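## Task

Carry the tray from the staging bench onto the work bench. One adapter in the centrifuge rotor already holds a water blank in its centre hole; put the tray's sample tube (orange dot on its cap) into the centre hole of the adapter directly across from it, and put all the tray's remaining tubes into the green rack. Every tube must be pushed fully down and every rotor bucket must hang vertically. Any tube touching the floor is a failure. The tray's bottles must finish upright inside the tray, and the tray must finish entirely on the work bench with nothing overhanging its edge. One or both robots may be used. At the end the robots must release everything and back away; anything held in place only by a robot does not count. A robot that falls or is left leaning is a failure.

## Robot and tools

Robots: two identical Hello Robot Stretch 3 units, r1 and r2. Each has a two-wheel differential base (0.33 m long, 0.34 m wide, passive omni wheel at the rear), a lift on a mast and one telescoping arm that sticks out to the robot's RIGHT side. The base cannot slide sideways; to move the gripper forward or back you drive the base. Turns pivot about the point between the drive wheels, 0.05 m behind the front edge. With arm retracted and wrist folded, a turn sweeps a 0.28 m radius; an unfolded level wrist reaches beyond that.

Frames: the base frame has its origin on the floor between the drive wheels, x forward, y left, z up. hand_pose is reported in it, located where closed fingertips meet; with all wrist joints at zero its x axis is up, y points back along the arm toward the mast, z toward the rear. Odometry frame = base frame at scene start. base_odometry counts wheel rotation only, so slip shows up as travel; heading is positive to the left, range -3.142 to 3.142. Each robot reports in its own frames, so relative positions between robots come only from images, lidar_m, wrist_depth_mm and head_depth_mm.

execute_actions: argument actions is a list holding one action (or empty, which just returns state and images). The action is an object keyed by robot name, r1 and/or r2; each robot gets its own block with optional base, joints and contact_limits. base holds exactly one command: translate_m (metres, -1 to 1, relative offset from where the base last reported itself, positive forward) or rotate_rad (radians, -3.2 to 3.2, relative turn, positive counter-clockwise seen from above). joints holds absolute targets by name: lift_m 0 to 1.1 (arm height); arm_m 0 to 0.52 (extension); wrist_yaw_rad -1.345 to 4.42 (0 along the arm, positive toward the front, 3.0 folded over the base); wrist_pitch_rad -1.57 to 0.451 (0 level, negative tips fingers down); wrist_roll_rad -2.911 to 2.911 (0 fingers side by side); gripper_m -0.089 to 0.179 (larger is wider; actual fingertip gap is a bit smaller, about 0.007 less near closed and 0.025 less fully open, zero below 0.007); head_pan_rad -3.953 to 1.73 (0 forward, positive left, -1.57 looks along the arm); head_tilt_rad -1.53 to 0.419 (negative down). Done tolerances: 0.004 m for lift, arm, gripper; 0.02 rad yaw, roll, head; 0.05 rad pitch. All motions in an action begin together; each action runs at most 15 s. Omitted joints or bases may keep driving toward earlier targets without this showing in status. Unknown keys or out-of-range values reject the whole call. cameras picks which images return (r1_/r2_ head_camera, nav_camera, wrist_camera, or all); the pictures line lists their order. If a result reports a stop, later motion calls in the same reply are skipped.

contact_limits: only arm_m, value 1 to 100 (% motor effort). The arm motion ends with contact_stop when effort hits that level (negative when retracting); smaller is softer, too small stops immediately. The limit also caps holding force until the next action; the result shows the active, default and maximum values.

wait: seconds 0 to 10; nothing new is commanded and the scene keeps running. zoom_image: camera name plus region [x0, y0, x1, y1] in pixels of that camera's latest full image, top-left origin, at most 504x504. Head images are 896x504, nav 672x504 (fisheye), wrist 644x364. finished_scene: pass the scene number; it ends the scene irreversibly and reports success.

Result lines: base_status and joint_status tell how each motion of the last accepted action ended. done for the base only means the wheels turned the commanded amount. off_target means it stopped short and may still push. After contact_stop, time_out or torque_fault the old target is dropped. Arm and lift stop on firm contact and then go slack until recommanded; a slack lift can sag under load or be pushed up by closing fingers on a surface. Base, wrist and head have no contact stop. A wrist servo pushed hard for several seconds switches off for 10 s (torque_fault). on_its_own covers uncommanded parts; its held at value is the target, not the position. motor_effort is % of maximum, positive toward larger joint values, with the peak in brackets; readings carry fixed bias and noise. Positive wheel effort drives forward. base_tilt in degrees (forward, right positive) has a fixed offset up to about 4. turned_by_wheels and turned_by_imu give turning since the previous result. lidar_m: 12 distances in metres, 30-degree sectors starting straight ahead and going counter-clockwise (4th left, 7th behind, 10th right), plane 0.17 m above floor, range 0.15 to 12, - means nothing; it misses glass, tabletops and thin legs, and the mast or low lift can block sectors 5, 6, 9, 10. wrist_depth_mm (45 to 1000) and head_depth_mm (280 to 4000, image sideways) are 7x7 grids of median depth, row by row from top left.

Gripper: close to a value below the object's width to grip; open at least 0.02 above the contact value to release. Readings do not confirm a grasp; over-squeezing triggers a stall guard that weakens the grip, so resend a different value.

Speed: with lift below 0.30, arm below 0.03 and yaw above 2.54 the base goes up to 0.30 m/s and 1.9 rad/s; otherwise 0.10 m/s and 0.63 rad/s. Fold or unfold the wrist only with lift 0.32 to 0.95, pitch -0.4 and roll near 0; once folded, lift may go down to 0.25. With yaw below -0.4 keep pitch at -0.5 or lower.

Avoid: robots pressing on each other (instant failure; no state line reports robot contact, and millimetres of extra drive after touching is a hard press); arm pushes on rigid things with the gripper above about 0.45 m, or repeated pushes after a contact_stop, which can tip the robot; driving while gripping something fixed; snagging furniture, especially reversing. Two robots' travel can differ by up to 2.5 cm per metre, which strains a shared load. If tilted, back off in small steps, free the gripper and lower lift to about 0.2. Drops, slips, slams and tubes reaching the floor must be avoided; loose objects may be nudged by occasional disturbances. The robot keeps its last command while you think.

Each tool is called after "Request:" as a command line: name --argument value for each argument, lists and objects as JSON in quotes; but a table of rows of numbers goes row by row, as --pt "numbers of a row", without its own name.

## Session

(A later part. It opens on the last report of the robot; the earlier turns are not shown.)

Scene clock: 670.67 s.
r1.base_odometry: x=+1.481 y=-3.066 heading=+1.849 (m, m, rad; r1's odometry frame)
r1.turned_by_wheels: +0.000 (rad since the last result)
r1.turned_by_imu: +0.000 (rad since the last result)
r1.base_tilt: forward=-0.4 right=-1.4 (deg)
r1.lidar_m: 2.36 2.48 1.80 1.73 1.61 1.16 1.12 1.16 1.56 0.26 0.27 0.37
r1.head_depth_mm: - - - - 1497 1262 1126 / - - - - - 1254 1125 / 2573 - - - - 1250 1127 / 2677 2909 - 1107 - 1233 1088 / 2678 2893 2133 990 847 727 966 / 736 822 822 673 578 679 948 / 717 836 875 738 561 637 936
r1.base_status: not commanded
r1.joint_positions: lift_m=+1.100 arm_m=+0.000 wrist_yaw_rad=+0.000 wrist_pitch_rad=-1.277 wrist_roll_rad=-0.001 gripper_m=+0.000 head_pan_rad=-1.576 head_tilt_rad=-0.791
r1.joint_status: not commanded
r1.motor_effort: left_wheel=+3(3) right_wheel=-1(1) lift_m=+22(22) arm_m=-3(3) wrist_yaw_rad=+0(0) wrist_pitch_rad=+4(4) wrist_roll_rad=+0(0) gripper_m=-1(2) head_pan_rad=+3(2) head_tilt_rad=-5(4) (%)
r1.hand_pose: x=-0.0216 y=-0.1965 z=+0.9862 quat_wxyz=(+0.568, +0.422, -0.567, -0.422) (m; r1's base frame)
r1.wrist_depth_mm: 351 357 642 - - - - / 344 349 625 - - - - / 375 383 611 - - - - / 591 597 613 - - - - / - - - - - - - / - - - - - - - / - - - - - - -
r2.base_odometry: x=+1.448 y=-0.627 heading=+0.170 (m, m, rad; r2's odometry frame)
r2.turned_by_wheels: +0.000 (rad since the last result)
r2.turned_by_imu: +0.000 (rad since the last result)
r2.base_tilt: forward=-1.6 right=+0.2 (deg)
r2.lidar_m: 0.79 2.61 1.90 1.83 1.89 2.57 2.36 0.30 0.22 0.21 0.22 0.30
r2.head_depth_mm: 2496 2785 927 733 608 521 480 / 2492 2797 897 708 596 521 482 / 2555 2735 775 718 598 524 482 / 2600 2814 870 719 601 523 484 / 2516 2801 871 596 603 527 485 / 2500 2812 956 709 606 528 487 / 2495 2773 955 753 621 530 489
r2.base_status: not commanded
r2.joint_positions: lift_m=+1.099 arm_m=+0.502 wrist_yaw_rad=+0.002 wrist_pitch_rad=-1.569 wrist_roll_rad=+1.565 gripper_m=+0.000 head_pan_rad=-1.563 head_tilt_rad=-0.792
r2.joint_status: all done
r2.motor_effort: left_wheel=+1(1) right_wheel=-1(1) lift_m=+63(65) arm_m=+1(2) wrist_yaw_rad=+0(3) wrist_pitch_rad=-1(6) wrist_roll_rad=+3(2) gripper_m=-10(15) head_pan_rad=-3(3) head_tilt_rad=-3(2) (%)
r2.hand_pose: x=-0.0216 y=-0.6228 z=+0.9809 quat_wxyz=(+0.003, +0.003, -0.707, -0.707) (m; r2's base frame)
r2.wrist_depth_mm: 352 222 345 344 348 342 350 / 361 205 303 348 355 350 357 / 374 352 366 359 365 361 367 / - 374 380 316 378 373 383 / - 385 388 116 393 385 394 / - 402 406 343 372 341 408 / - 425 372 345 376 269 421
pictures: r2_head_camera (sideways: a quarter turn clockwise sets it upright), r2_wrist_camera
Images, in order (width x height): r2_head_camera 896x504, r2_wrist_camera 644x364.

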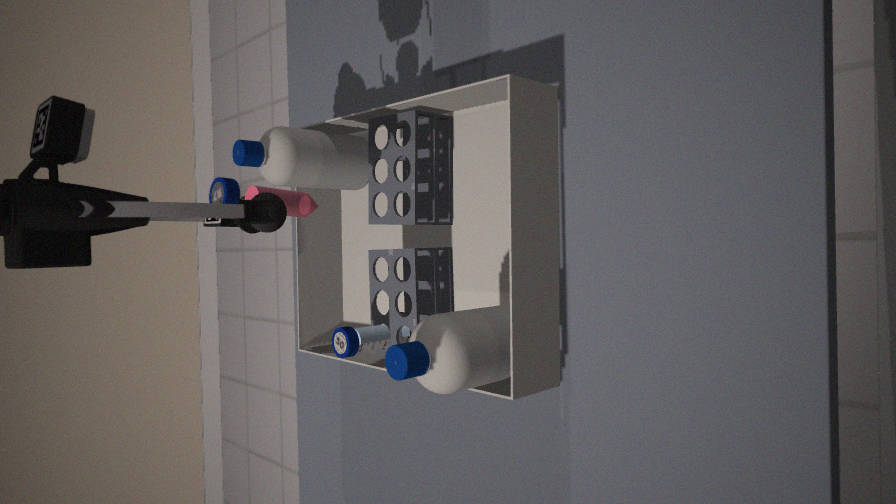

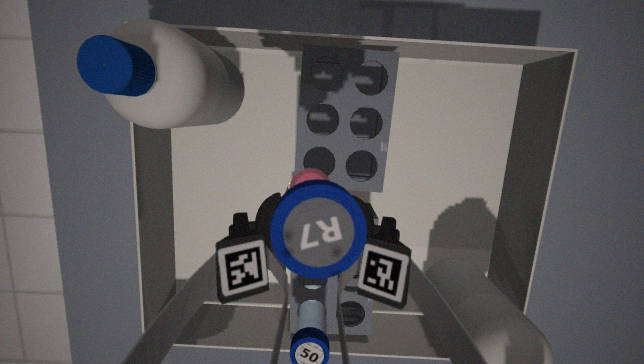

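Request:
execute_actions --actions '[{"r2":{"joints":{"arm_m":0.33,"wrist_roll_rad":0.0}}}]' --cameras '[]'

Request:
execute_actions --actions '[{"r2":{"base":{"translate_m":-0.432}}}]' --cameras '[]'

Request:
execute_actions --actions '[{"r2":{"joints":{"arm_m":0.39}}}]' --cameras '[]'

Request:
execute_actions --actions '[{"r2":{"joints":{"lift_m":1.035}}}]' --cameras '["r2_head_camera","r2_wrist_camera"]'

Request:
zoom_image --camera "r2_head_camera" --region '[300,140,510,300]'

Scene clock: 680.70 s.
r1.base_odometry: x=+1.481 y=-3.066 heading=+1.849 (m, m, rad; r1's odometry frame)
r1.turned_by_wheels: +0.000 (rad since the last result)
r1.turned_by_imu: +0.001 (rad since the last result)
r1.base_tilt: forward=-0.3 right=-1.3 (deg)
r1.lidar_m: 2.36 2.49 1.80 1.73 1.62 1.17 1.12 1.16 1.56 0.26 0.27 0.37
r1.head_depth_mm: - - - - 1490 1264 1127 / - - - - - 1244 1130 / 2587 - - - - 1243 1125 / 2663 2866 - 1112 - 1226 1088 / 2658 2927 2129 986 851 726 966 / 738 817 820 674 578 680 947 / 719 835 873 734 561 638 935
r1.base_status: not commanded
r1.joint_positions: lift_m=+1.100 arm_m=+0.000 wrist_yaw_rad=+0.000 wrist_pitch_rad=-1.277 wrist_roll_rad=-0.001 gripper_m=+0.000 head_pan_rad=-1.576 head_tilt_rad=-0.791
r1.joint_status: not commanded
r1.motor_effort: left_wheel=+3(3) right_wheel=-1(1) lift_m=+22(22) arm_m=-3(3) wrist_yaw_rad=+0(0) wrist_pitch_rad=+3(4) wrist_roll_rad=+0(0) gripper_m=-2(2) head_pan_rad=+2(3) head_tilt_rad=-4(4) (%)
r1.hand_pose: x=-0.0216 y=-0.1965 z=+0.9862 quat_wxyz=(+0.568, +0.422, -0.567, -0.422) (m; r1's base frame)
r1.wrist_depth_mm: 350 354 632 - - - - / 347 349 625 - - - - / 378 386 605 - - - - / 590 594 612 - - - - / - - - - - - - / - - - - - - - / - - - - - - -
r2.base_odometry: x=+1.448 y=-0.627 heading=+0.170 (m, m, rad; r2's odometry frame)
r2.turned_by_wheels: +0.000 (rad since the last result)
r2.turned_by_imu: +0.000 (rad since the last result)
r2.base_tilt: forward=-1.6 right=+0.3 (deg)
r2.lidar_m: 0.79 2.61 1.90 1.83 1.89 2.56 2.36 0.30 0.22 0.21 0.22 0.30
r2.head_depth_mm: 2497 2797 926 735 609 520 481 / 2521 2792 896 708 596 522 481 / - - 752 717 599 523 483 / 2479 2792 884 719 600 525 484 / 2488 2806 871 595 602 526 486 / 2491 2806 951 710 606 528 487 / 2475 2793 956 754 622 530 488
r2.base_status: not commanded
r2.joint_positions: lift_m=+1.099 arm_m=+0.330 wrist_yaw_rad=+0.002 wrist_pitch_rad=-1.569 wrist_roll_rad=+0.005 gripper_m=+0.000 head_pan_rad=-1.563 head_tilt_rad=-0.792
r2.joint_status: all done
r2.motor_effort: left_wheel=+2(2) right_wheel=-1(1) lift_m=+63(63) arm_m=-4(4) wrist_yaw_rad=-2(1) wrist_pitch_rad=-1(0) wrist_roll_rad=-2(3) gripper_m=-10(9) head_pan_rad=-3(3) head_tilt_rad=-3(3) (%)
r2.hand_pose: x=-0.0217 y=-0.4515 z=+0.9809 quat_wxyz=(+0.500, +0.499, -0.501, -0.501) (m; r2's base frame)
r2.wrist_depth_mm: 348 292 293 326 293 353 351 / 355 327 356 354 336 361 361 / 364 305 365 367 368 372 374 / 374 228 373 375 379 385 386 / 389 395 392 116 392 395 398 / 403 402 410 406 408 408 413 / 413 412 422 418 418 424 426
pictures: none
No camera images: the call's "cameras" was empty. Leave "cameras" out to get every camera's image.

Scene clock: 686.27 s.
r1.base_odometry: x=+1.481 y=-3.066 heading=+1.849 (m, m, rad; r1's odometry frame)
r1.turned_by_wheels: +0.000 (rad since the last result)
r1.turned_by_imu: +0.001 (rad since the last result)
r1.base_tilt: forward=-0.1 right=-1.5 (deg)
r1.lidar_m: 2.36 2.49 1.80 1.73 1.61 1.17 1.12 1.15 1.57 0.26 0.27 0.37
r1.head_depth_mm: - - - - 1493 1255 1130 / - - - - - 1243 1120 / 2611 - - - - 1237 1122 / 2645 2899 - 1104 - 1227 1078 / 2681 2900 2133 987 850 727 969 / 732 819 821 676 576 681 948 / 721 833 872 737 562 638 933
r1.base_status: not commanded
r1.joint_positions: lift_m=+1.100 arm_m=+0.000 wrist_yaw_rad=+0.000 wrist_pitch_rad=-1.277 wrist_roll_rad=-0.001 gripper_m=+0.000 head_pan_rad=-1.576 head_tilt_rad=-0.791
r1.joint_status: not commanded
r1.motor_effort: left_wheel=+3(3) right_wheel=-1(1) lift_m=+22(22) arm_m=-3(3) wrist_yaw_rad=+0(0) wrist_pitch_rad=+3(4) wrist_roll_rad=+0(0) gripper_m=-2(1) head_pan_rad=+2(2) head_tilt_rad=-5(5) (%)
r1.hand_pose: x=-0.0216 y=-0.1965 z=+0.9862 quat_wxyz=(+0.568, +0.422, -0.567, -0.422) (m; r1's base frame)
r1.wrist_depth_mm: 351 356 634 - - - - / 344 348 628 - - - - / 376 385 617 - - - - / 593 596 612 - - - - / - - - - - - - / - - - - - - - / - - - - - - -
r2.base_odometry: x=+1.022 y=-0.700 heading=+0.170 (m, m, rad; r2's odometry frame)
r2.turned_by_wheels: +0.000 (rad since the last result)
r2.turned_by_imu: +0.000 (rad since the last result)
r2.base_tilt: forward=-1.5 right=+0.2 (deg)
r2.lidar_m: 0.81 2.60 1.89 1.82 1.88 2.55 1.94 2.10 0.23 0.22 0.22 0.30
r2.head_depth_mm: 2523 2775 2259 1796 609 520 598 / 2513 2800 967 738 611 522 685 / - - 918 701 613 523 915 / 2480 2821 977 683 616 525 914 / 2497 2813 947 726 617 526 916 / 2477 2810 953 752 620 528 922 / 2511 2780 808 711 623 530 489
r2.base_status: done
r2.joint_positions: lift_m=+1.099 arm_m=+0.330 wrist_yaw_rad=+0.002 wrist_pitch_rad=-1.569 wrist_roll_rad=+0.005 gripper_m=+0.000 head_pan_rad=-1.563 head_tilt_rad=-0.792
r2.joint_status: not commanded
r2.motor_effort: left_wheel=+2(3) right_wheel=-1(4) lift_m=+63(63) arm_m=-4(4) wrist_yaw_rad=-2(2) wrist_pitch_rad=-1(1) wrist_roll_rad=-2(2) gripper_m=-10(10) head_pan_rad=-3(3) head_tilt_rad=-3(3) (%)
r2.hand_pose: x=-0.0217 y=-0.4515 z=+0.9809 quat_wxyz=(+0.500, +0.499, -0.501, -0.501) (m; r2's base frame)
r2.wrist_depth_mm: 348 349 273 348 351 - - / 353 357 300 330 361 - - / 364 363 371 368 369 - - / 374 378 379 377 386 - - / 387 392 387 116 393 - - / 404 405 408 410 404 - - / 414 419 415 419 422 - -
pictures: none
No camera images: the call's "cameras" was empty. Leave "cameras" out to get every camera's image.

Scene clock: 687.87 s.
r1.base_odometry: x=+1.481 y=-3.066 heading=+1.849 (m, m, rad; r1's odometry frame)
r1.turned_by_wheels: +0.000 (rad since the last result)
r1.turned_by_imu: +0.000 (rad since the last result)
r1.base_tilt: forward=-0.3 right=-1.5 (deg)
r1.lidar_m: 2.35 2.49 1.80 1.73 1.61 1.16 1.12 1.16 1.56 0.26 0.27 0.37
r1.head_depth_mm: - - - - 1503 1256 1123 / - - - - - 1245 1122 / 2592 - - - - 1248 1123 / 2701 2968 - 1106 - 1225 1081 / 2690 2851 2178 985 849 729 966 / 733 816 823 676 577 681 954 / 721 837 873 736 563 636 935
r1.base_status: not commanded
r1.joint_positions: lift_m=+1.100 arm_m=+0.000 wrist_yaw_rad=+0.000 wrist_pitch_rad=-1.277 wrist_roll_rad=-0.001 gripper_m=+0.000 head_pan_rad=-1.576 head_tilt_rad=-0.791
r1.joint_status: not commanded
r1.motor_effort: left_wheel=+3(3) right_wheel=-1(1) lift_m=+22(22) arm_m=-3(3) wrist_yaw_rad=+1(1) wrist_pitch_rad=+4(3) wrist_roll_rad=+1(0) gripper_m=-2(2) head_pan_rad=+2(2) head_tilt_rad=-4(5) (%)
r1.hand_pose: x=-0.0216 y=-0.1965 z=+0.9862 quat_wxyz=(+0.568, +0.422, -0.567, -0.422) (m; r1's base frame)
r1.wrist_depth_mm: 350 360 627 - - - - / 344 349 625 - - - - / 379 387 619 - - - - / 583 598 611 - - - - / - - - - - - - / - - - - - - - / - - - - - - -
r2.base_odometry: x=+1.022 y=-0.700 heading=+0.170 (m, m, rad; r2's odometry frame)
r2.turned_by_wheels: +0.000 (rad since the last result)
r2.turned_by_imu: +0.000 (rad since the last result)
r2.base_tilt: forward=-1.5 right=+0.3 (deg)
r2.lidar_m: 0.81 2.61 1.89 1.82 1.88 2.56 1.93 2.10 0.22 0.22 0.22 0.30
r2.head_depth_mm: 2508 2773 2261 1792 610 520 599 / 2518 2788 968 740 610 522 688 / - 2833 868 719 613 523 916 / 2508 2807 908 682 615 526 915 / 2521 2793 946 727 617 526 914 / 2506 2778 954 750 620 528 920 / 2488 2777 808 709 623 530 489
r2.base_status: not commanded
r2.joint_positions: lift_m=+1.099 arm_m=+0.390 wrist_yaw_rad=+0.001 wrist_pitch_rad=-1.569 wrist_roll_rad=+0.005 gripper_m=+0.000 head_pan_rad=-1.563 head_tilt_rad=-0.792
r2.joint_status: all done
r2.motor_effort: left_wheel=+1(1) right_wheel=-1(1) lift_m=+63(63) arm_m=+2(4) wrist_yaw_rad=-1(1) wrist_pitch_rad=-1(1) wrist_roll_rad=-2(2) gripper_m=-10(10) head_pan_rad=-3(3) head_tilt_rad=-3(3) (%)
r2.hand_pose: x=-0.0217 y=-0.5110 z=+0.9809 quat_wxyz=(+0.499, +0.499, -0.501, -0.501) (m; r2's base frame)
r2.wrist_depth_mm: 343 348 349 351 350 - - / 353 357 353 358 359 - - / 366 366 310 362 370 - - / 375 381 360 318 383 - - / 385 389 389 116 393 - - / 403 403 409 403 406 - - / 413 418 414 420 423 - -
pictures: none
No camera images: the call's "cameras" was empty. Leave "cameras" out to get every camera's image.

Scene clock: 689.30 s.
r1.base_odometry: x=+1.481 y=-3.066 heading=+1.849 (m, m, rad; r1's odometry frame)
r1.turned_by_wheels: +0.000 (rad since the last result)
r1.turned_by_imu: +0.000 (rad since the last result)
r1.base_tilt: forward=-0.2 right=-1.4 (deg)
r1.lidar_m: 2.36 2.50 1.80 1.73 1.61 1.17 1.12 1.16 1.57 0.26 0.27 0.37
r1.head_depth_mm: - - - - 1500 1250 1128 / - - - - - 1242 1123 / 2583 - - - - 1238 1123 / 2663 2886 - 1110 - 1222 1084 / 2670 2896 2165 984 846 730 968 / 737 818 822 676 575 676 950 / 716 830 876 735 562 637 932
r1.base_status: not commanded
r1.joint_positions: lift_m=+1.100 arm_m=+0.000 wrist_yaw_rad=+0.000 wrist_pitch_rad=-1.277 wrist_roll_rad=-0.001 gripper_m=+0.000 head_pan_rad=-1.576 head_tilt_rad=-0.791
r1.joint_status: not commanded
r1.motor_effort: left_wheel=+4(3) right_wheel=-1(1) lift_m=+22(22) arm_m=-3(3) wrist_yaw_rad=+0(1) wrist_pitch_rad=+4(3) wrist_roll_rad=+0(0) gripper_m=-2(3) head_pan_rad=+2(2) head_tilt_rad=-5(6) (%)
r1.hand_pose: x=-0.0216 y=-0.1965 z=+0.9862 quat_wxyz=(+0.568, +0.422, -0.567, -0.422) (m; r1's base frame)
r1.wrist_depth_mm: 349 356 634 - - - - / 342 350 622 - - - - / 376 385 626 - - - - / 588 598 615 - - - - / - - - - - - - / - - - - - - - / - - - - - - -
r2.base_odometry: x=+1.022 y=-0.700 heading=+0.170 (m, m, rad; r2's odometry frame)
r2.turned_by_wheels: +0.000 (rad since the last result)
r2.turned_by_imu: +0.000 (rad since the last result)
r2.base_tilt: forward=-1.5 right=+0.3 (deg)
r2.lidar_m: 0.81 2.61 1.89 1.82 1.88 2.56 1.93 2.11 0.22 0.22 0.22 0.30
r2.head_depth_mm: 2572 2794 2282 1800 610 520 599 / 2553 2813 967 736 611 522 685 / - 2751 937 699 613 523 912 / 2502 2808 941 682 616 525 914 / 2494 2788 950 727 618 526 916 / 2514 2794 954 753 620 529 920 / 2508 2806 808 710 622 531 489
r2.base_status: not commanded
r2.joint_positions: lift_m=+1.036 arm_m=+0.390 wrist_yaw_rad=+0.001 wrist_pitch_rad=-1.569 wrist_roll_rad=+0.005 gripper_m=+0.000 head_pan_rad=-1.563 head_tilt_rad=-0.792
r2.joint_status: all done
r2.motor_effort: left_wheel=+1(1) right_wheel=-1(1) lift_m=+18(56) arm_m=+2(2) wrist_yaw_rad=-2(2) wrist_pitch_rad=-1(1) wrist_roll_rad=-2(2) gripper_m=-10(10) head_pan_rad=-3(3) head_tilt_rad=-3(2) (%)
r2.hand_pose: x=-0.0217 y=-0.5110 z=+0.9181 quat_wxyz=(+0.499, +0.499, -0.501, -0.501) (m; r2's base frame)
r2.wrist_depth_mm: 288 288 289 289 291 293 - / 297 294 295 298 300 302 - / 304 304 249 250 308 311 - / 313 314 257 253 318 323 - / 323 326 323 116 327 332 - / 332 333 340 337 338 - - / 344 347 343 349 349 - -
pictures: r2_head_camera (sideways: a quarter turn clockwise sets it upright), r2_wrist_camera
Images, in order (width x height): r2_head_camera 896x504, r2_wrist_camera 644x364.

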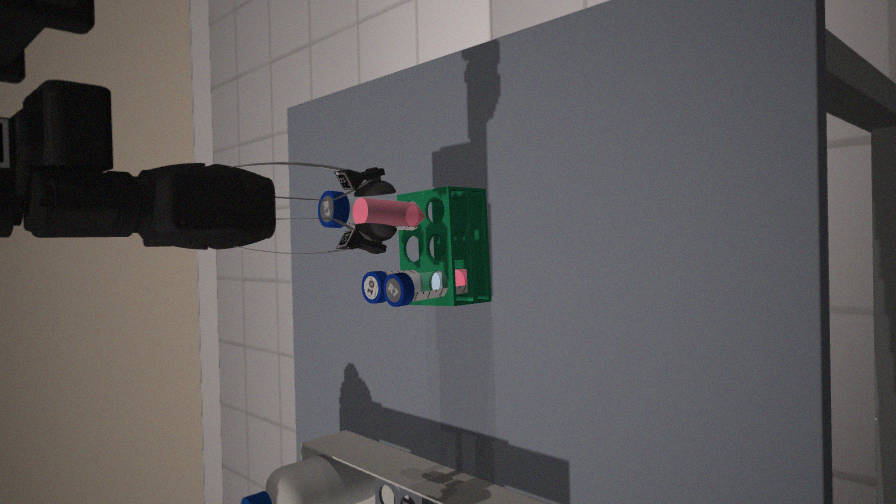

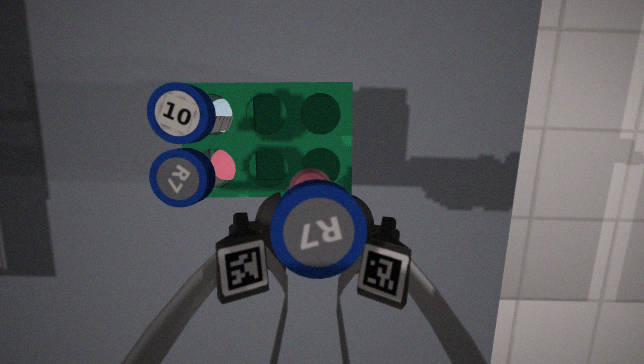

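Region (300, 140, 510, 300) of r2_head_camera's 896x504 image, scaled by 2.400, with more detail than that image has; it fills the top 384 rows of this view, and the rest is white.

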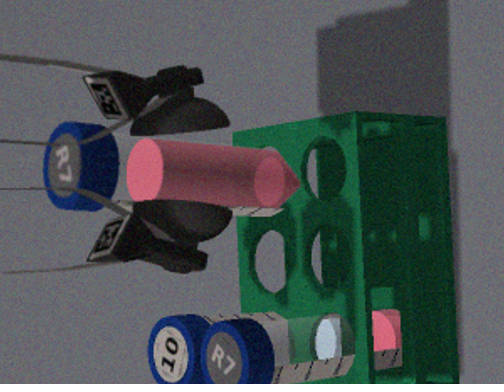

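Request:
execute_actions --actions '[{"r2":{"base":{"translate_m":-0.007},"joints":{"arm_m":0.393,"lift_m":1.022}}}]' --cameras '["r2_head_camera","r2_wrist_camera"]'

Request:
zoom_image --camera "r2_head_camera" --region '[300,140,510,300]'

Scene clock: 698.10 s.
r1.base_odometry: x=+1.481 y=-3.066 heading=+1.849 (m, m, rad; r1's odometry frame)
r1.turned_by_wheels: +0.000 (rad since the last result)
r1.turned_by_imu: +0.001 (rad since the last result)
r1.base_tilt: forward=-0.2 right=-1.5 (deg)
r1.lidar_m: 2.35 2.49 1.81 1.73 1.61 1.17 1.12 1.16 1.57 0.26 0.27 0.37
r1.head_depth_mm: - - - - 1502 1252 1123 / - - - - - 1249 1121 / 2562 - - - - 1245 1124 / 2642 2897 - 1097 - 1228 1081 / 2676 2922 2146 984 849 727 966 / 735 817 818 674 576 681 953 / 717 833 868 736 560 636 933
r1.base_status: not commanded
r1.joint_positions: lift_m=+1.100 arm_m=+0.000 wrist_yaw_rad=+0.000 wrist_pitch_rad=-1.277 wrist_roll_rad=-0.001 gripper_m=+0.000 head_pan_rad=-1.576 head_tilt_rad=-0.791
r1.joint_status: not commanded
r1.motor_effort: left_wheel=+3(3) right_wheel=-1(1) lift_m=+22(22) arm_m=-3(3) wrist_yaw_rad=+0(0) wrist_pitch_rad=+4(3) wrist_roll_rad=+0(1) gripper_m=-2(1) head_pan_rad=+2(3) head_tilt_rad=-5(4) (%)
r1.hand_pose: x=-0.0216 y=-0.1965 z=+0.9862 quat_wxyz=(+0.568, +0.422, -0.567, -0.422) (m; r1's base frame)
r1.wrist_depth_mm: 350 355 632 - - - - / 346 348 624 - - - - / 378 384 618 - - - - / 590 599 616 - - - - / - - - - - - - / - - - - - - - / - - - - - - -
r2.base_odometry: x=+1.015 y=-0.701 heading=+0.170 (m, m, rad; r2's odometry frame)
r2.turned_by_wheels: +0.000 (rad since the last result)
r2.turned_by_imu: +0.000 (rad since the last result)
r2.base_tilt: forward=-1.5 right=+0.3 (deg)
r2.lidar_m: 0.80 2.61 1.90 1.82 1.88 2.57 1.93 2.09 0.23 0.22 0.22 0.30
r2.head_depth_mm: 2554 2777 2270 1795 611 520 647 / 2457 2831 2024 738 611 522 655 / - 2777 918 709 614 524 909 / 2525 2792 942 683 616 526 913 / 2486 2839 948 704 618 527 916 / 2502 2775 953 752 620 526 920 / 2512 2806 826 727 623 530 489
r2.base_status: done
r2.joint_positions: lift_m=+1.023 arm_m=+0.393 wrist_yaw_rad=+0.001 wrist_pitch_rad=-1.569 wrist_roll_rad=+0.005 gripper_m=+0.000 head_pan_rad=-1.563 head_tilt_rad=-0.792
r2.joint_status: all done
r2.motor_effort: left_wheel=+1(3) right_wheel=-1(5) lift_m=+18(17) arm_m=+2(2) wrist_yaw_rad=+1(1) wrist_pitch_rad=-1(1) wrist_roll_rad=-2(2) gripper_m=-10(10) head_pan_rad=-3(3) head_tilt_rad=-2(3) (%)
r2.hand_pose: x=-0.0217 y=-0.5140 z=+0.9051 quat_wxyz=(+0.499, +0.499, -0.501, -0.501) (m; r2's base frame)
r2.wrist_depth_mm: 275 277 279 279 279 281 - / 285 284 282 285 286 290 - / 291 174 237 286 296 297 - / 301 180 255 240 304 309 - / 308 309 312 116 313 320 - / 319 321 324 324 323 - - / 329 333 330 333 335 - -
pictures: r2_head_camera (sideways: a quarter turn clockwise sets it upright), r2_wrist_camera
Images, in order (width x height): r2_head_camera 896x504, r2_wrist_camera 644x364.

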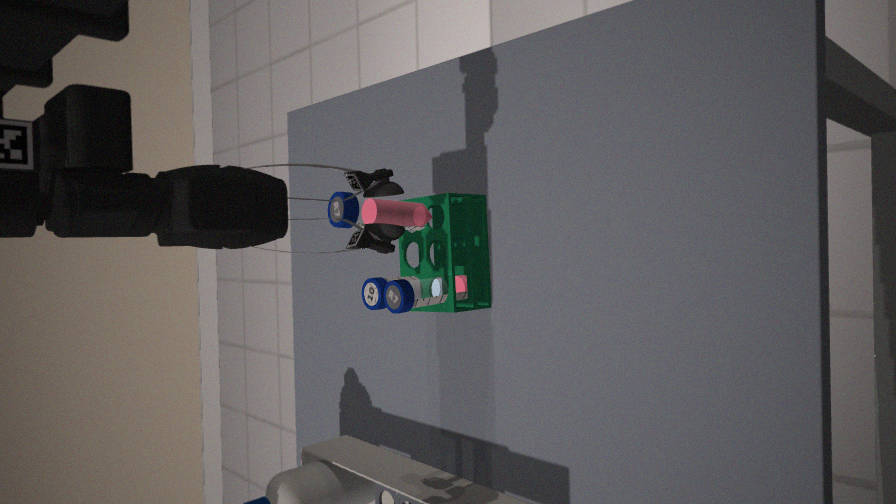

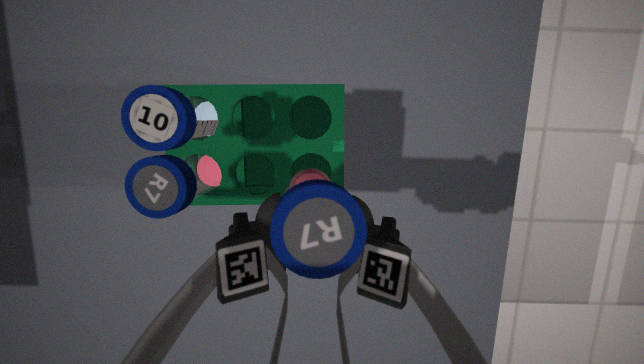

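Region (300, 140, 510, 300) of r2_head_camera's 896x504 image, scaled by 2.400, with more detail than that image has; it fills the top 384 rows of this view, and the rest is white.

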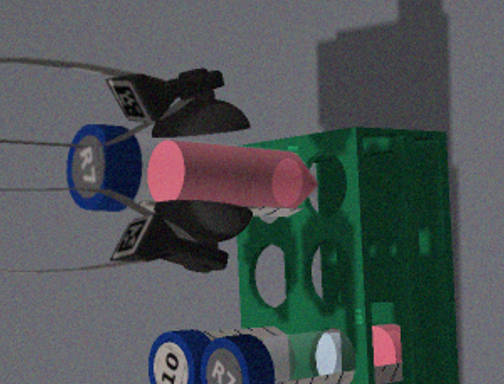

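Aligned.

Request:
execute_actions --actions '[{"r2":{"joints":{"lift_m":1.0}}}]' --cameras '["r2_head_camera"]'

Request:
execute_actions --actions '[{"r2":{"joints":{"lift_m":0.975}}}]' --cameras '[]'

Request:
execute_actions --actions '[{"r2":{"joints":{"lift_m":0.95}}}]' --cameras '["r2_head_camera","r2_wrist_camera"]'

Scene clock: 702.73 s.
r1.base_odometry: x=+1.481 y=-3.066 heading=+1.849 (m, m, rad; r1's odometry frame)
r1.turned_by_wheels: +0.000 (rad since the last result)
r1.turned_by_imu: +0.001 (rad since the last result)
r1.base_tilt: forward=-0.2 right=-1.3 (deg)
r1.lidar_m: 2.35 2.50 1.80 1.73 1.61 1.17 1.12 1.16 1.56 0.26 0.27 0.37
r1.head_depth_mm: - - - - 1496 1255 1124 / - - - - - 1240 1123 / 2587 - - - - 1235 1127 / 2680 2842 - 1110 - 1223 1085 / 2687 2871 2143 984 850 731 962 / 733 818 822 676 578 679 951 / 719 834 874 735 563 635 937
r1.base_status: not commanded
r1.joint_positions: lift_m=+1.100 arm_m=+0.000 wrist_yaw_rad=+0.000 wrist_pitch_rad=-1.277 wrist_roll_rad=-0.001 gripper_m=+0.000 head_pan_rad=-1.576 head_tilt_rad=-0.791
r1.joint_status: not commanded
r1.motor_effort: left_wheel=+3(3) right_wheel=-1(1) lift_m=+21(22) arm_m=-3(3) wrist_yaw_rad=+1(1) wrist_pitch_rad=+4(4) wrist_roll_rad=+0(1) gripper_m=-2(2) head_pan_rad=+2(2) head_tilt_rad=-4(5) (%)
r1.hand_pose: x=-0.0216 y=-0.1965 z=+0.9862 quat_wxyz=(+0.568, +0.422, -0.567, -0.422) (m; r1's base frame)
r1.wrist_depth_mm: 352 356 631 - - - - / 347 350 632 - - - - / 376 386 620 - - - - / 595 596 614 - - - - / - - - - - - - / - - - - - - - / - - - - - - -
r2.base_odometry: x=+1.015 y=-0.701 heading=+0.170 (m, m, rad; r2's odometry frame)
r2.turned_by_wheels: +0.000 (rad since the last result)
r2.turned_by_imu: +0.000 (rad since the last result)
r2.base_tilt: forward=-1.5 right=+0.3 (deg)
r2.lidar_m: 0.81 2.61 1.89 1.82 1.88 2.56 1.93 2.09 0.23 0.22 0.22 0.30
r2.head_depth_mm: - 2762 2261 1792 610 520 646 / - 2787 2049 737 612 522 654 / - 2797 903 701 614 523 911 / 2468 2803 923 681 616 525 915 / 2502 2807 946 703 618 526 916 / 2502 2820 952 752 620 529 920 / 2476 2787 825 728 621 529 489
r2.base_status: not commanded
r2.joint_positions: lift_m=+1.001 arm_m=+0.393 wrist_yaw_rad=+0.001 wrist_pitch_rad=-1.569 wrist_roll_rad=+0.005 gripper_m=+0.000 head_pan_rad=-1.563 head_tilt_rad=-0.792
r2.joint_status: all done
r2.motor_effort: left_wheel=+1(1) right_wheel=-1(1) lift_m=+18(20) arm_m=+2(2) wrist_yaw_rad=-2(0) wrist_pitch_rad=-1(1) wrist_roll_rad=-2(2) gripper_m=-9(10) head_pan_rad=-3(3) head_tilt_rad=-3(3) (%)
r2.hand_pose: x=-0.0217 y=-0.5140 z=+0.8831 quat_wxyz=(+0.499, +0.499, -0.501, -0.501) (m; r2's base frame)
r2.wrist_depth_mm: 256 256 257 258 260 259 997 / 262 262 263 263 265 266 - / 271 152 216 265 274 275 - / 278 158 246 216 282 284 - / 284 288 286 115 289 294 - / 296 296 299 298 302 305 - / 304 306 308 306 310 317 -
pictures: r2_head_camera (sideways: a quarter turn clockwise sets it upright)
Images, in order (width x height): r2_head_camera 896x504.

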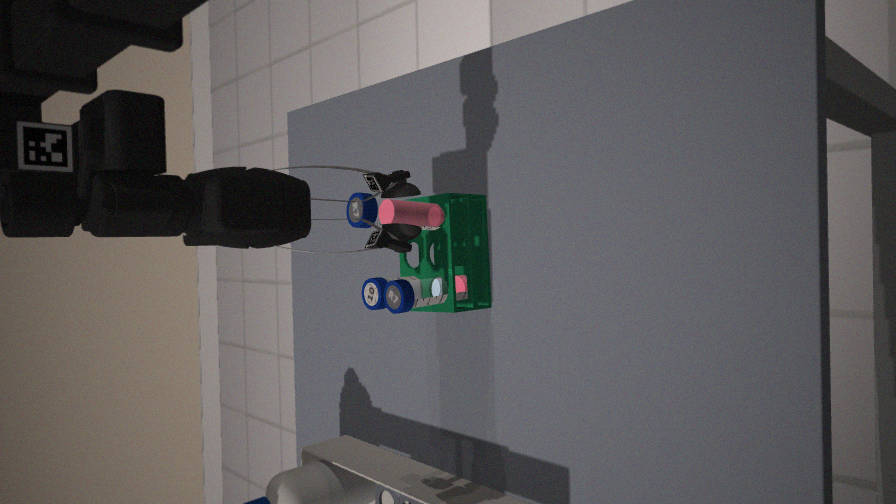

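Scene clock: 703.73 s.
r1.base_odometry: x=+1.481 y=-3.066 heading=+1.849 (m, m, rad; r1's odometry frame)
r1.turned_by_wheels: +0.000 (rad since the last result)
r1.turned_by_imu: +0.000 (rad since the last result)
r1.base_tilt: forward=-0.2 right=-1.4 (deg)
r1.lidar_m: 2.35 2.49 1.81 1.73 1.62 1.17 1.12 1.16 1.57 0.26 0.27 0.37
r1.head_depth_mm: - - - - 1492 1252 1129 / - - - - - 1246 1123 / 2566 - - - - 1241 1125 / 2647 2952 - 1105 - 1224 1086 / 2644 2845 2150 985 849 727 965 / 735 821 823 675 577 679 951 / 714 835 875 733 562 638 937
r1.base_status: not commanded
r1.joint_positions: lift_m=+1.100 arm_m=+0.000 wrist_yaw_rad=+0.000 wrist_pitch_rad=-1.277 wrist_roll_rad=-0.001 gripper_m=+0.000 head_pan_rad=-1.576 head_tilt_rad=-0.791
r1.joint_status: not commanded
r1.motor_effort: left_wheel=+3(3) right_wheel=-1(1) lift_m=+22(22) arm_m=-3(3) wrist_yaw_rad=+1(1) wrist_pitch_rad=+4(3) wrist_roll_rad=+0(0) gripper_m=-2(3) head_pan_rad=+2(2) head_tilt_rad=-4(4) (%)
r1.hand_pose: x=-0.0216 y=-0.1965 z=+0.9862 quat_wxyz=(+0.568, +0.422, -0.567, -0.422) (m; r1's base frame)
r1.wrist_depth_mm: 350 356 644 - - - - / 346 354 620 - - - - / 376 387 616 - - - - / 597 602 610 - - - - / - - - - - - - / - - - - - - - / - - - - - - -
r2.base_odometry: x=+1.015 y=-0.701 heading=+0.170 (m, m, rad; r2's odometry frame)
r2.turned_by_wheels: +0.000 (rad since the last result)
r2.turned_by_imu: +0.000 (rad since the last result)
r2.base_tilt: forward=-1.5 right=+0.3 (deg)
r2.lidar_m: 0.81 2.61 1.89 1.82 1.88 2.56 1.92 2.09 0.23 0.22 0.22 0.30
r2.head_depth_mm: 2416 - 2263 1792 609 520 647 / - 2820 2047 739 610 521 655 / - - 904 699 613 523 912 / 2500 2782 909 683 616 525 912 / 2504 2826 950 707 619 527 917 / 2496 2796 951 752 620 528 919 / 2514 2812 827 727 622 530 489
r2.base_status: not commanded
r2.joint_positions: lift_m=+0.976 arm_m=+0.393 wrist_yaw_rad=+0.001 wrist_pitch_rad=-1.569 wrist_roll_rad=+0.005 gripper_m=+0.000 head_pan_rad=-1.563 head_tilt_rad=-0.792
r2.joint_status: all done
r2.motor_effort: left_wheel=+1(1) right_wheel=-1(1) lift_m=+18(13) arm_m=+2(2) wrist_yaw_rad=-1(0) wrist_pitch_rad=-1(1) wrist_roll_rad=-2(2) gripper_m=-10(10) head_pan_rad=-4(3) head_tilt_rad=-3(2) (%)
r2.hand_pose: x=-0.0217 y=-0.5141 z=+0.8581 quat_wxyz=(+0.499, +0.499, -0.501, -0.501) (m; r2's base frame)
r2.wrist_depth_mm: 233 233 234 233 234 235 975 / 237 236 238 238 241 242 978 / 128 128 189 219 249 248 - / 252 142 196 191 255 256 - / 260 140 200 116 263 264 - / 270 270 273 272 272 274 - / 276 278 281 282 281 282 -
pictures: none
No camera images: the call's "cameras" was empty. Leave "cameras" out to get every camera's image.

Scene clock: 705.67 s.
r1.base_odometry: x=+1.481 y=-3.066 heading=+1.849 (m, m, rad; r1's odometry frame)
r1.turned_by_wheels: +0.000 (rad since the last result)
r1.turned_by_imu: +0.000 (rad since the last result)
r1.base_tilt: forward=-0.3 right=-1.4 (deg)
r1.lidar_m: 2.36 2.49 1.80 1.73 1.62 1.16 1.12 1.16 1.56 0.26 0.27 0.37
r1.head_depth_mm: - - - - 1506 1259 1126 / - - - - - 1229 1125 / 2584 - - - - 1252 1120 / 2687 2940 - 1110 - 1233 1086 / 2655 2936 2152 985 850 730 967 / 733 823 820 676 578 677 950 / 719 836 874 735 561 636 934
r1.base_status: not commanded
r1.joint_positions: lift_m=+1.100 arm_m=+0.000 wrist_yaw_rad=+0.000 wrist_pitch_rad=-1.277 wrist_roll_rad=-0.001 gripper_m=+0.000 head_pan_rad=-1.576 head_tilt_rad=-0.791
r1.joint_status: not commanded
r1.motor_effort: left_wheel=+3(3) right_wheel=-2(1) lift_m=+22(22) arm_m=-3(3) wrist_yaw_rad=+0(0) wrist_pitch_rad=+4(3) wrist_roll_rad=+0(0) gripper_m=-1(2) head_pan_rad=+2(2) head_tilt_rad=-5(5) (%)
r1.hand_pose: x=-0.0216 y=-0.1965 z=+0.9862 quat_wxyz=(+0.568, +0.422, -0.567, -0.422) (m; r1's base frame)
r1.wrist_depth_mm: 350 357 635 - - - - / 343 349 626 - - - - / 376 386 612 - - - - / 595 602 611 - - - - / - - - - - - - / - - - - - - - / - - - - - - -
r2.base_odometry: x=+1.015 y=-0.701 heading=+0.170 (m, m, rad; r2's odometry frame)
r2.turned_by_wheels: +0.000 (rad since the last result)
r2.turned_by_imu: +0.001 (rad since the last result)
r2.base_tilt: forward=-1.5 right=+0.3 (deg)
r2.lidar_m: 0.81 2.61 1.89 1.82 1.88 2.56 1.92 2.09 0.23 0.22 0.22 0.30
r2.head_depth_mm: 2462 - 2171 1802 612 521 646 / 2437 2796 2048 738 612 522 657 / 2405 - 902 701 614 523 911 / 2504 2815 929 683 616 524 915 / 2496 2798 949 708 619 526 918 / 2504 2810 954 751 621 529 920 / 2491 2793 824 725 622 530 921
r2.base_status: not commanded
r2.joint_positions: lift_m=+0.957 arm_m=+0.393 wrist_yaw_rad=+0.001 wrist_pitch_rad=-1.572 wrist_roll_rad=+0.005 gripper_m=+0.000 head_pan_rad=-1.563 head_tilt_rad=-0.792
r2.joint_status: lift_m contact_stop (moved -0.019 of -0.026)
r2.on_its_own: lift_m is slack since a contact_stop, until your next command for it (your +0.950 is given up)
r2.motor_effort: left_wheel=+2(3) right_wheel=-1(3) lift_m=+40(44) arm_m=+1(2) wrist_yaw_rad=-1(1) wrist_pitch_rad=+1(2) wrist_roll_rad=-2(2) gripper_m=-10(10) head_pan_rad=-3(3) head_tilt_rad=-2(3) (%)
r2.hand_pose: x=-0.0217 y=-0.5134 z=+0.8391 quat_wxyz=(+0.499, +0.499, -0.500, -0.502) (m; r2's base frame)
r2.wrist_depth_mm: 216 218 218 219 217 219 221 / 219 168 168 221 225 225 961 / 110 122 199 224 232 231 982 / 115 175 176 175 238 240 - / 117 126 182 115 245 245 - / 251 252 253 253 255 253 - / 259 261 261 262 262 263 -
pictures: r2_head_camera (sideways: a quarter turn clockwise sets it upright), r2_wrist_camera
Images, in order (width x height): r2_head_camera 896x504, r2_wrist_camera 644x364.

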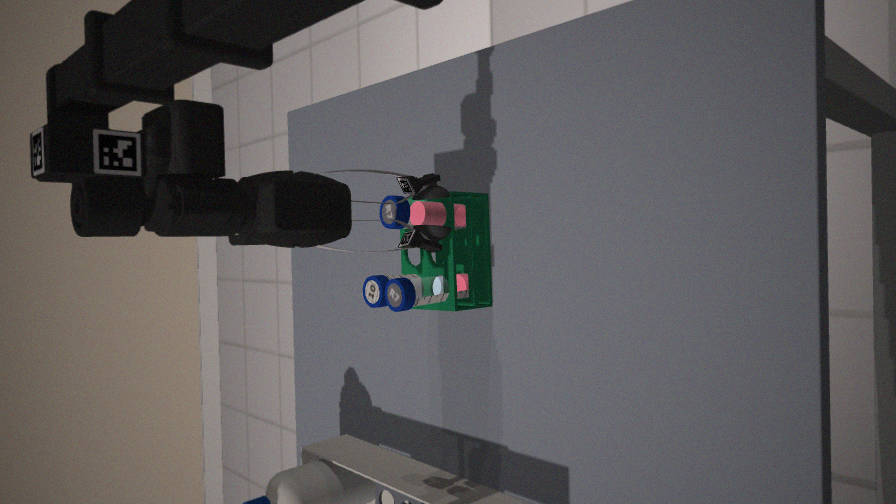

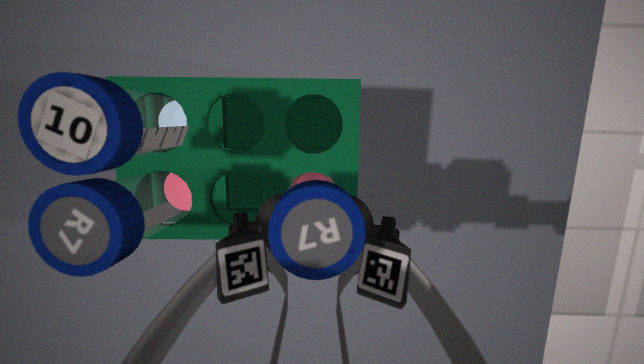

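Request:
execute_actions --actions '[{"r2":{"joints":{"gripper_m":0.06,"lift_m":0.96}}}]' --cameras '[]'

Request:
execute_actions --actions '[{"r2":{"joints":{"lift_m":1.1}}}]' --cameras '[]'

Request:
execute_actions --actions '[{"r2":{"base":{"translate_m":0.45},"joints":{"wrist_roll_rad":1.57}}}]' --cameras '[]'

Request:
execute_actions --actions '[{"r2":{"joints":{"arm_m":0.5}}}]' --cameras '[]'

Request:
execute_actions --actions '[{"r2":{"base":{"translate_m":0.15}}}]' --cameras '["r2_head_camera","r2_wrist_camera"]'

Scene clock: 717.50 s.
r1.base_odometry: x=+1.481 y=-3.066 heading=+1.849 (m, m, rad; r1's odometry frame)
r1.turned_by_wheels: +0.000 (rad since the last result)
r1.turned_by_imu: +0.001 (rad since the last result)
r1.base_tilt: forward=-0.2 right=-1.4 (deg)
r1.lidar_m: 2.36 2.49 1.80 1.73 1.62 1.16 1.12 1.15 1.56 0.26 0.27 0.37
r1.head_depth_mm: - - - - 1492 1254 1122 / - - - - - 1243 1127 / 2560 - - - - 1245 1123 / 2701 2882 - 1103 - 1229 1082 / 2689 2882 2136 984 852 729 971 / 733 819 821 677 578 679 951 / 716 833 874 734 560 640 938
r1.base_status: not commanded
r1.joint_positions: lift_m=+1.100 arm_m=+0.000 wrist_yaw_rad=+0.000 wrist_pitch_rad=-1.277 wrist_roll_rad=-0.001 gripper_m=+0.000 head_pan_rad=-1.576 head_tilt_rad=-0.791
r1.joint_status: not commanded
r1.motor_effort: left_wheel=+3(3) right_wheel=-1(1) lift_m=+22(22) arm_m=-3(3) wrist_yaw_rad=+0(1) wrist_pitch_rad=+3(4) wrist_roll_rad=+0(0) gripper_m=-2(1) head_pan_rad=+1(2) head_tilt_rad=-4(4) (%)
r1.hand_pose: x=-0.0216 y=-0.1965 z=+0.9862 quat_wxyz=(+0.568, +0.422, -0.567, -0.422) (m; r1's base frame)
r1.wrist_depth_mm: 350 355 632 - - - - / 345 349 622 - - - - / 378 382 607 - - - - / 583 601 609 - - - - / - - - - - - - / - - - - - - - / - - - - - - -
r2.base_odometry: x=+1.015 y=-0.701 heading=+0.170 (m, m, rad; r2's odometry frame)
r2.turned_by_wheels: +0.000 (rad since the last result)
r2.turned_by_imu: +0.000 (rad since the last result)
r2.base_tilt: forward=-1.5 right=+0.3 (deg)
r2.lidar_m: 0.81 2.60 1.90 1.82 1.88 2.55 1.93 2.10 0.23 0.22 0.22 0.30
r2.head_depth_mm: 2464 - 2190 1795 609 520 647 / 2425 2771 2051 738 611 521 656 / 2436 - 900 709 613 523 912 / 2503 2801 911 683 615 526 913 / 2504 2829 946 705 619 527 917 / 2491 2814 953 752 620 528 919 / 2525 2812 824 723 622 529 922
r2.base_status: not commanded
r2.joint_positions: lift_m=+0.959 arm_m=+0.393 wrist_yaw_rad=+0.001 wrist_pitch_rad=-1.570 wrist_roll_rad=+0.005 gripper_m=+0.060 head_pan_rad=-1.563 head_tilt_rad=-0.792
r2.joint_status: all done
r2.motor_effort: left_wheel=+1(2) right_wheel=+0(1) lift_m=+59(60) arm_m=+1(1) wrist_yaw_rad=-1(1) wrist_pitch_rad=+0(1) wrist_roll_rad=-2(2) gripper_m=+2(81) head_pan_rad=-3(3) head_tilt_rad=-3(3) (%)
r2.hand_pose: x=-0.0217 y=-0.5139 z=+0.8418 quat_wxyz=(+0.499, +0.499, -0.501, -0.501) (m; r2's base frame)
r2.wrist_depth_mm: 217 217 218 219 219 220 224 / 109 168 197 223 226 226 964 / 111 159 174 226 232 233 978 / 116 181 178 176 240 242 - / 117 244 119 120 245 249 - / 252 251 255 255 - 256 - / 261 261 261 264 263 265 -
pictures: none
No camera images: the call's "cameras" was empty. Leave "cameras" out to get every camera's image.

Scene clock: 719.60 s.
r1.base_odometry: x=+1.481 y=-3.066 heading=+1.849 (m, m, rad; r1's odometry frame)
r1.turned_by_wheels: +0.000 (rad since the last result)
r1.turned_by_imu: +0.000 (rad since the last result)
r1.base_tilt: forward=-0.1 right=-1.3 (deg)
r1.lidar_m: 2.36 2.49 1.81 1.73 1.61 1.17 1.12 1.16 1.56 0.26 0.27 0.37
r1.head_depth_mm: - - - - 1504 1255 1123 / - - - - - 1248 1128 / 2607 - - - - 1244 1127 / 2685 2934 - 1103 - 1237 1080 / 2642 2918 2157 991 851 726 963 / 736 821 821 675 576 679 950 / 720 837 878 736 562 636 934
r1.base_status: not commanded
r1.joint_positions: lift_m=+1.100 arm_m=+0.000 wrist_yaw_rad=+0.000 wrist_pitch_rad=-1.277 wrist_roll_rad=-0.001 gripper_m=+0.000 head_pan_rad=-1.576 head_tilt_rad=-0.791
r1.joint_status: not commanded
r1.motor_effort: left_wheel=+3(3) right_wheel=-1(1) lift_m=+22(22) arm_m=-3(3) wrist_yaw_rad=+0(1) wrist_pitch_rad=+4(4) wrist_roll_rad=+0(0) gripper_m=-2(2) head_pan_rad=+2(3) head_tilt_rad=-5(5) (%)
r1.hand_pose: x=-0.0216 y=-0.1965 z=+0.9862 quat_wxyz=(+0.568, +0.422, -0.567, -0.422) (m; r1's base frame)
r1.wrist_depth_mm: 349 358 639 - - - - / 346 350 635 - - - - / 377 385 620 - - - - / 587 601 619 - - - - / - - - - - - - / - - - - - - - / - - - - - - -
r2.base_odometry: x=+1.015 y=-0.701 heading=+0.170 (m, m, rad; r2's odometry frame)
r2.turned_by_wheels: +0.000 (rad since the last result)
r2.turned_by_imu: +0.000 (rad since the last result)
r2.base_tilt: forward=-1.5 right=+0.3 (deg)
r2.lidar_m: 0.81 2.60 1.89 1.82 1.88 2.56 1.93 2.10 0.23 0.22 0.22 0.30
r2.head_depth_mm: 2515 2773 2250 1781 610 519 646 / 2504 2777 2034 737 613 522 656 / - 2831 907 718 613 523 911 / 2480 2798 924 684 615 525 914 / 2504 2782 945 706 617 527 919 / 2502 2797 951 750 620 528 917 / 2497 2795 823 725 622 531 919
r2.base_status: not commanded
r2.joint_positions: lift_m=+1.099 arm_m=+0.393 wrist_yaw_rad=+0.001 wrist_pitch_rad=-1.570 wrist_roll_rad=+0.005 gripper_m=+0.060 head_pan_rad=-1.563 head_tilt_rad=-0.792
r2.joint_status: all done
r2.motor_effort: left_wheel=+1(1) right_wheel=-1(1) lift_m=+62(63) arm_m=+1(1) wrist_yaw_rad=-3(1) wrist_pitch_rad=+0(0) wrist_roll_rad=-2(2) gripper_m=+0(1) head_pan_rad=-3(3) head_tilt_rad=-3(3) (%)
r2.hand_pose: x=-0.0217 y=-0.5139 z=+0.9810 quat_wxyz=(+0.499, +0.499, -0.501, -0.501) (m; r2's base frame)
r2.wrist_depth_mm: 342 352 346 349 351 - - / 355 361 356 356 360 - - / 365 368 311 365 366 - - / 378 377 349 380 383 - - / 383 388 390 391 393 - - / 404 402 406 404 - - - / 415 419 418 420 420 - -
pictures: none
No camera images: the call's "cameras" was empty. Leave "cameras" out to get every camera's image.

Scene clock: 725.60 s.
r1.base_odometry: x=+1.481 y=-3.066 heading=+1.849 (m, m, rad; r1's odometry frame)
r1.turned_by_wheels: +0.000 (rad since the last result)
r1.turned_by_imu: +0.001 (rad since the last result)
r1.base_tilt: forward=-0.3 right=-1.4 (deg)
r1.lidar_m: 2.36 2.49 1.80 1.73 1.61 1.17 1.12 1.15 1.57 0.26 0.27 0.37
r1.head_depth_mm: - - - - 1495 1262 1126 / - - - - - 1242 1122 / 2593 - - - - 1246 1120 / 2668 2920 - 1110 - 1229 1084 / 2704 2875 2153 977 847 730 968 / 736 817 820 676 578 680 948 / 717 836 872 734 563 639 939
r1.base_status: not commanded
r1.joint_positions: lift_m=+1.100 arm_m=+0.000 wrist_yaw_rad=+0.000 wrist_pitch_rad=-1.277 wrist_roll_rad=-0.001 gripper_m=+0.000 head_pan_rad=-1.576 head_tilt_rad=-0.791
r1.joint_status: not commanded
r1.motor_effort: left_wheel=+3(3) right_wheel=-1(1) lift_m=+22(22) arm_m=-3(3) wrist_yaw_rad=+0(1) wrist_pitch_rad=+4(3) wrist_roll_rad=+0(0) gripper_m=-2(1) head_pan_rad=+3(3) head_tilt_rad=-4(4) (%)
r1.hand_pose: x=-0.0216 y=-0.1965 z=+0.9862 quat_wxyz=(+0.568, +0.422, -0.567, -0.422) (m; r1's base frame)
r1.wrist_depth_mm: 350 356 643 - - - - / 344 348 614 - - - - / 378 386 615 - - - - / 591 605 614 - - - - / - - - - - - - / - - - - - - - / - - - - - - -
r2.base_odometry: x=+1.459 y=-0.625 heading=+0.170 (m, m, rad; r2's odometry frame)
r2.turned_by_wheels: +0.000 (rad since the last result)
r2.turned_by_imu: -0.001 (rad since the last result)
r2.base_tilt: forward=-1.5 right=+0.3 (deg)
r2.lidar_m: 0.79 2.61 1.90 1.82 1.89 2.57 2.38 0.30 0.22 0.21 0.22 0.30
r2.head_depth_mm: 2498 2780 926 734 609 519 480 / 2419 2779 851 693 596 522 482 / 2568 2807 787 716 599 523 483 / 2407 2819 870 721 602 525 484 / 2495 2790 875 570 602 527 485 / 2473 2778 951 751 611 527 488 / 2490 2776 960 753 624 531 488
r2.base_status: done
r2.joint_positions: lift_m=+1.099 arm_m=+0.393 wrist_yaw_rad=+0.001 wrist_pitch_rad=-1.570 wrist_roll_rad=+1.564 gripper_m=+0.060 head_pan_rad=-1.563 head_tilt_rad=-0.792
r2.joint_status: all done
r2.motor_effort: left_wheel=+1(7) right_wheel=-1(1) lift_m=+62(62) arm_m=+1(1) wrist_yaw_rad=-1(1) wrist_pitch_rad=+0(0) wrist_roll_rad=+3(4) gripper_m=+0(1) head_pan_rad=-3(3) head_tilt_rad=-3(2) (%)
r2.hand_pose: x=-0.0216 y=-0.5136 z=+0.9810 quat_wxyz=(+0.003, +0.003, -0.707, -0.707) (m; r2's base frame)
r2.wrist_depth_mm: 260 334 298 343 344 345 343 / 254 352 302 356 357 355 359 / 352 367 310 366 366 369 366 / 344 375 350 379 377 380 381 / 361 393 363 392 392 391 397 / 366 398 366 394 - 404 - / 424 358 354 340 271 416 -
pictures: none
No camera images: the call's "cameras" was empty. Leave "cameras" out to get every camera's image.

Scene clock: 727.63 s.
r1.base_odometry: x=+1.481 y=-3.066 heading=+1.849 (m, m, rad; r1's odometry frame)
r1.turned_by_wheels: +0.000 (rad since the last result)
r1.turned_by_imu: +0.000 (rad since the last result)
r1.base_tilt: forward=-0.3 right=-1.5 (deg)
r1.lidar_m: 2.36 2.49 1.80 1.73 1.61 1.17 1.12 1.15 1.57 0.26 0.27 0.37
r1.head_depth_mm: - - - - 1493 1255 1120 / - - - - - 1244 1122 / 2568 - - - - 1238 1129 / 2662 2910 - 1111 - 1238 1078 / 2675 2944 2139 979 850 730 965 / 732 817 820 676 579 682 949 / 717 828 877 734 561 637 939
r1.base_status: not commanded
r1.joint_positions: lift_m=+1.100 arm_m=+0.000 wrist_yaw_rad=+0.000 wrist_pitch_rad=-1.277 wrist_roll_rad=-0.001 gripper_m=+0.000 head_pan_rad=-1.576 head_tilt_rad=-0.791
r1.joint_status: not commanded
r1.motor_effort: left_wheel=+3(3) right_wheel=-1(1) lift_m=+22(22) arm_m=-3(3) wrist_yaw_rad=+0(0) wrist_pitch_rad=+4(4) wrist_roll_rad=+0(1) gripper_m=-2(2) head_pan_rad=+2(2) head_tilt_rad=-5(3) (%)
r1.hand_pose: x=-0.0216 y=-0.1965 z=+0.9862 quat_wxyz=(+0.568, +0.422, -0.567, -0.422) (m; r1's base frame)
r1.wrist_depth_mm: 351 357 634 - - - - / 346 351 623 - - - - / 377 384 618 - - - - / 584 601 608 - - - - / - - - - - - - / - - - - - - - / - - - - - - -
r2.base_odometry: x=+1.459 y=-0.625 heading=+0.170 (m, m, rad; r2's odometry frame)
r2.turned_by_wheels: +0.000 (rad since the last result)
r2.turned_by_imu: +0.000 (rad since the last result)
r2.base_tilt: forward=-1.5 right=+0.3 (deg)
r2.lidar_m: 0.79 2.62 1.90 1.82 1.89 2.57 2.37 0.31 0.22 0.21 0.22 0.30
r2.head_depth_mm: 2512 2764 924 733 608 520 480 / 2500 2797 853 694 596 522 483 / 2525 2798 825 715 598 524 482 / 2597 2782 871 720 601 525 484 / 2503 2796 870 569 603 527 485 / 2499 2811 955 729 608 527 487 / 2504 2786 957 755 623 530 489
r2.base_status: not commanded
r2.joint_positions: lift_m=+1.099 arm_m=+0.500 wrist_yaw_rad=+0.001 wrist_pitch_rad=-1.569 wrist_roll_rad=+1.565 gripper_m=+0.060 head_pan_rad=-1.563 head_tilt_rad=-0.792
r2.joint_status: all done
r2.motor_effort: left_wheel=+1(1) right_wheel=-1(1) lift_m=+62(62) arm_m=+2(5) wrist_yaw_rad=-2(2) wrist_pitch_rad=-1(1) wrist_roll_rad=+2(3) gripper_m=+0(0) head_pan_rad=-3(3) head_tilt_rad=-3(2) (%)
r2.hand_pose: x=-0.0216 y=-0.6208 z=+0.9809 quat_wxyz=(+0.003, +0.002, -0.707, -0.707) (m; r2's base frame)
r2.wrist_depth_mm: 344 212 311 338 344 345 344 / 364 220 313 347 353 355 357 / 376 365 366 357 368 360 367 / - 377 380 367 377 371 379 / - 392 388 332 388 390 392 / - 400 402 345 - 336 406 / - 423 364 347 367 259 422
pictures: none
No camera images: the call's "cameras" was empty. Leave "cameras" out to get every camera's image.

Scene clock: 730.80 s.
r1.base_odometry: x=+1.481 y=-3.066 heading=+1.849 (m, m, rad; r1's odometry frame)
r1.turned_by_wheels: +0.000 (rad since the last result)
r1.turned_by_imu: +0.001 (rad since the last result)
r1.base_tilt: forward=-0.2 right=-1.4 (deg)
r1.lidar_m: 2.36 2.49 1.81 1.73 1.61 1.17 1.12 1.16 1.56 0.26 0.27 0.37
r1.head_depth_mm: - - - - 1501 1250 1129 / - - - - - 1241 1124 / 2610 - - - - 1240 1124 / 2686 2858 - 1105 - 1232 1081 / 2634 2946 2154 982 849 729 967 / 736 820 822 674 577 680 952 / 715 833 871 735 559 635 939
r1.base_status: not commanded
r1.joint_positions: lift_m=+1.100 arm_m=+0.000 wrist_yaw_rad=+0.000 wrist_pitch_rad=-1.277 wrist_roll_rad=-0.001 gripper_m=+0.000 head_pan_rad=-1.576 head_tilt_rad=-0.791
r1.joint_status: not commanded
r1.motor_effort: left_wheel=+3(3) right_wheel=-1(1) lift_m=+22(22) arm_m=-3(3) wrist_yaw_rad=+1(1) wrist_pitch_rad=+4(4) wrist_roll_rad=+0(0) gripper_m=-2(3) head_pan_rad=+3(2) head_tilt_rad=-4(5) (%)
r1.hand_pose: x=-0.0216 y=-0.1965 z=+0.9862 quat_wxyz=(+0.568, +0.422, -0.567, -0.422) (m; r1's base frame)
r1.wrist_depth_mm: 352 356 637 - - - - / 345 349 623 - - - - / 376 386 615 - - - - / 594 597 614 - - - - / - - - - - - - / - - - - - - - / - - - - - - -
r2.base_odometry: x=+1.607 y=-0.600 heading=+0.170 (m, m, rad; r2's odometry frame)
r2.turned_by_wheels: +0.000 (rad since the last result)
r2.turned_by_imu: +0.000 (rad since the last result)
r2.base_tilt: forward=-1.5 right=+0.3 (deg)
r2.lidar_m: 1.05 2.62 1.90 1.83 1.89 2.57 2.53 0.30 0.22 0.21 0.22 0.30
r2.head_depth_mm: 2504 2777 794 709 594 519 480 / 2502 2801 868 712 598 523 481 / 2536 2797 865 556 599 523 483 / 2567 2785 905 744 614 524 485 / 2507 2803 947 747 618 526 486 / 2502 2780 956 750 620 528 487 / 2496 2801 957 754 622 530 489
r2.base_status: done
r2.joint_positions: lift_m=+1.099 arm_m=+0.500 wrist_yaw_rad=+0.001 wrist_pitch_rad=-1.569 wrist_roll_rad=+1.565 gripper_m=+0.060 head_pan_rad=-1.563 head_tilt_rad=-0.792
r2.joint_status: not commanded
r2.motor_effort: left_wheel=+1(6) right_wheel=-1(2) lift_m=+63(62) arm_m=+2(2) wrist_yaw_rad=-2(1) wrist_pitch_rad=-1(1) wrist_roll_rad=+3(3) gripper_m=+0(0) head_pan_rad=-3(3) head_tilt_rad=-2(2) (%)
r2.hand_pose: x=-0.0216 y=-0.6208 z=+0.9809 quat_wxyz=(+0.003, +0.002, -0.707, -0.707) (m; r2's base frame)
r2.wrist_depth_mm: 351 344 347 342 346 340 345 / 361 351 353 302 354 352 360 / 375 366 369 310 363 265 367 / - 379 371 321 353 238 203 / - 395 390 396 393 393 393 / - 410 407 405 - 405 408 / - 423 423 420 422 423 416
pictures: r2_head_camera (sideways: a quarter turn clockwise sets it upright), r2_wrist_camera
Images, in order (width x height): r2_head_camera 896x504, r2_wrist_camera 644x364.

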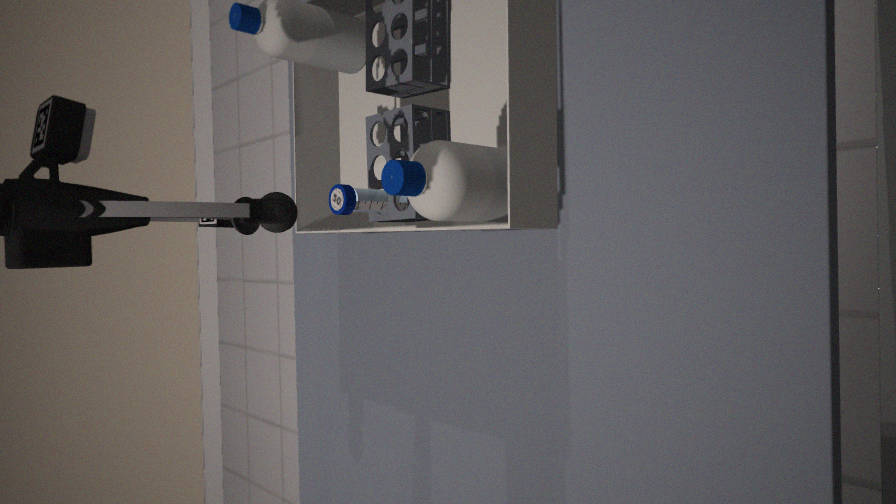

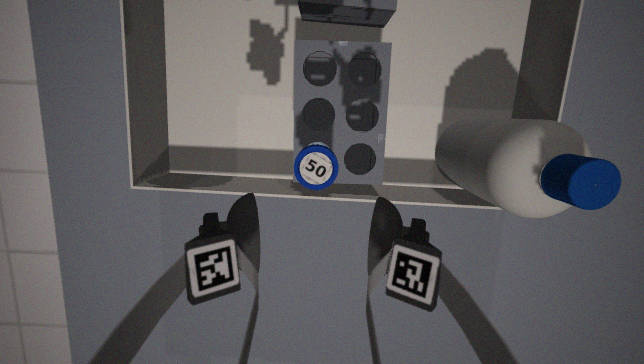

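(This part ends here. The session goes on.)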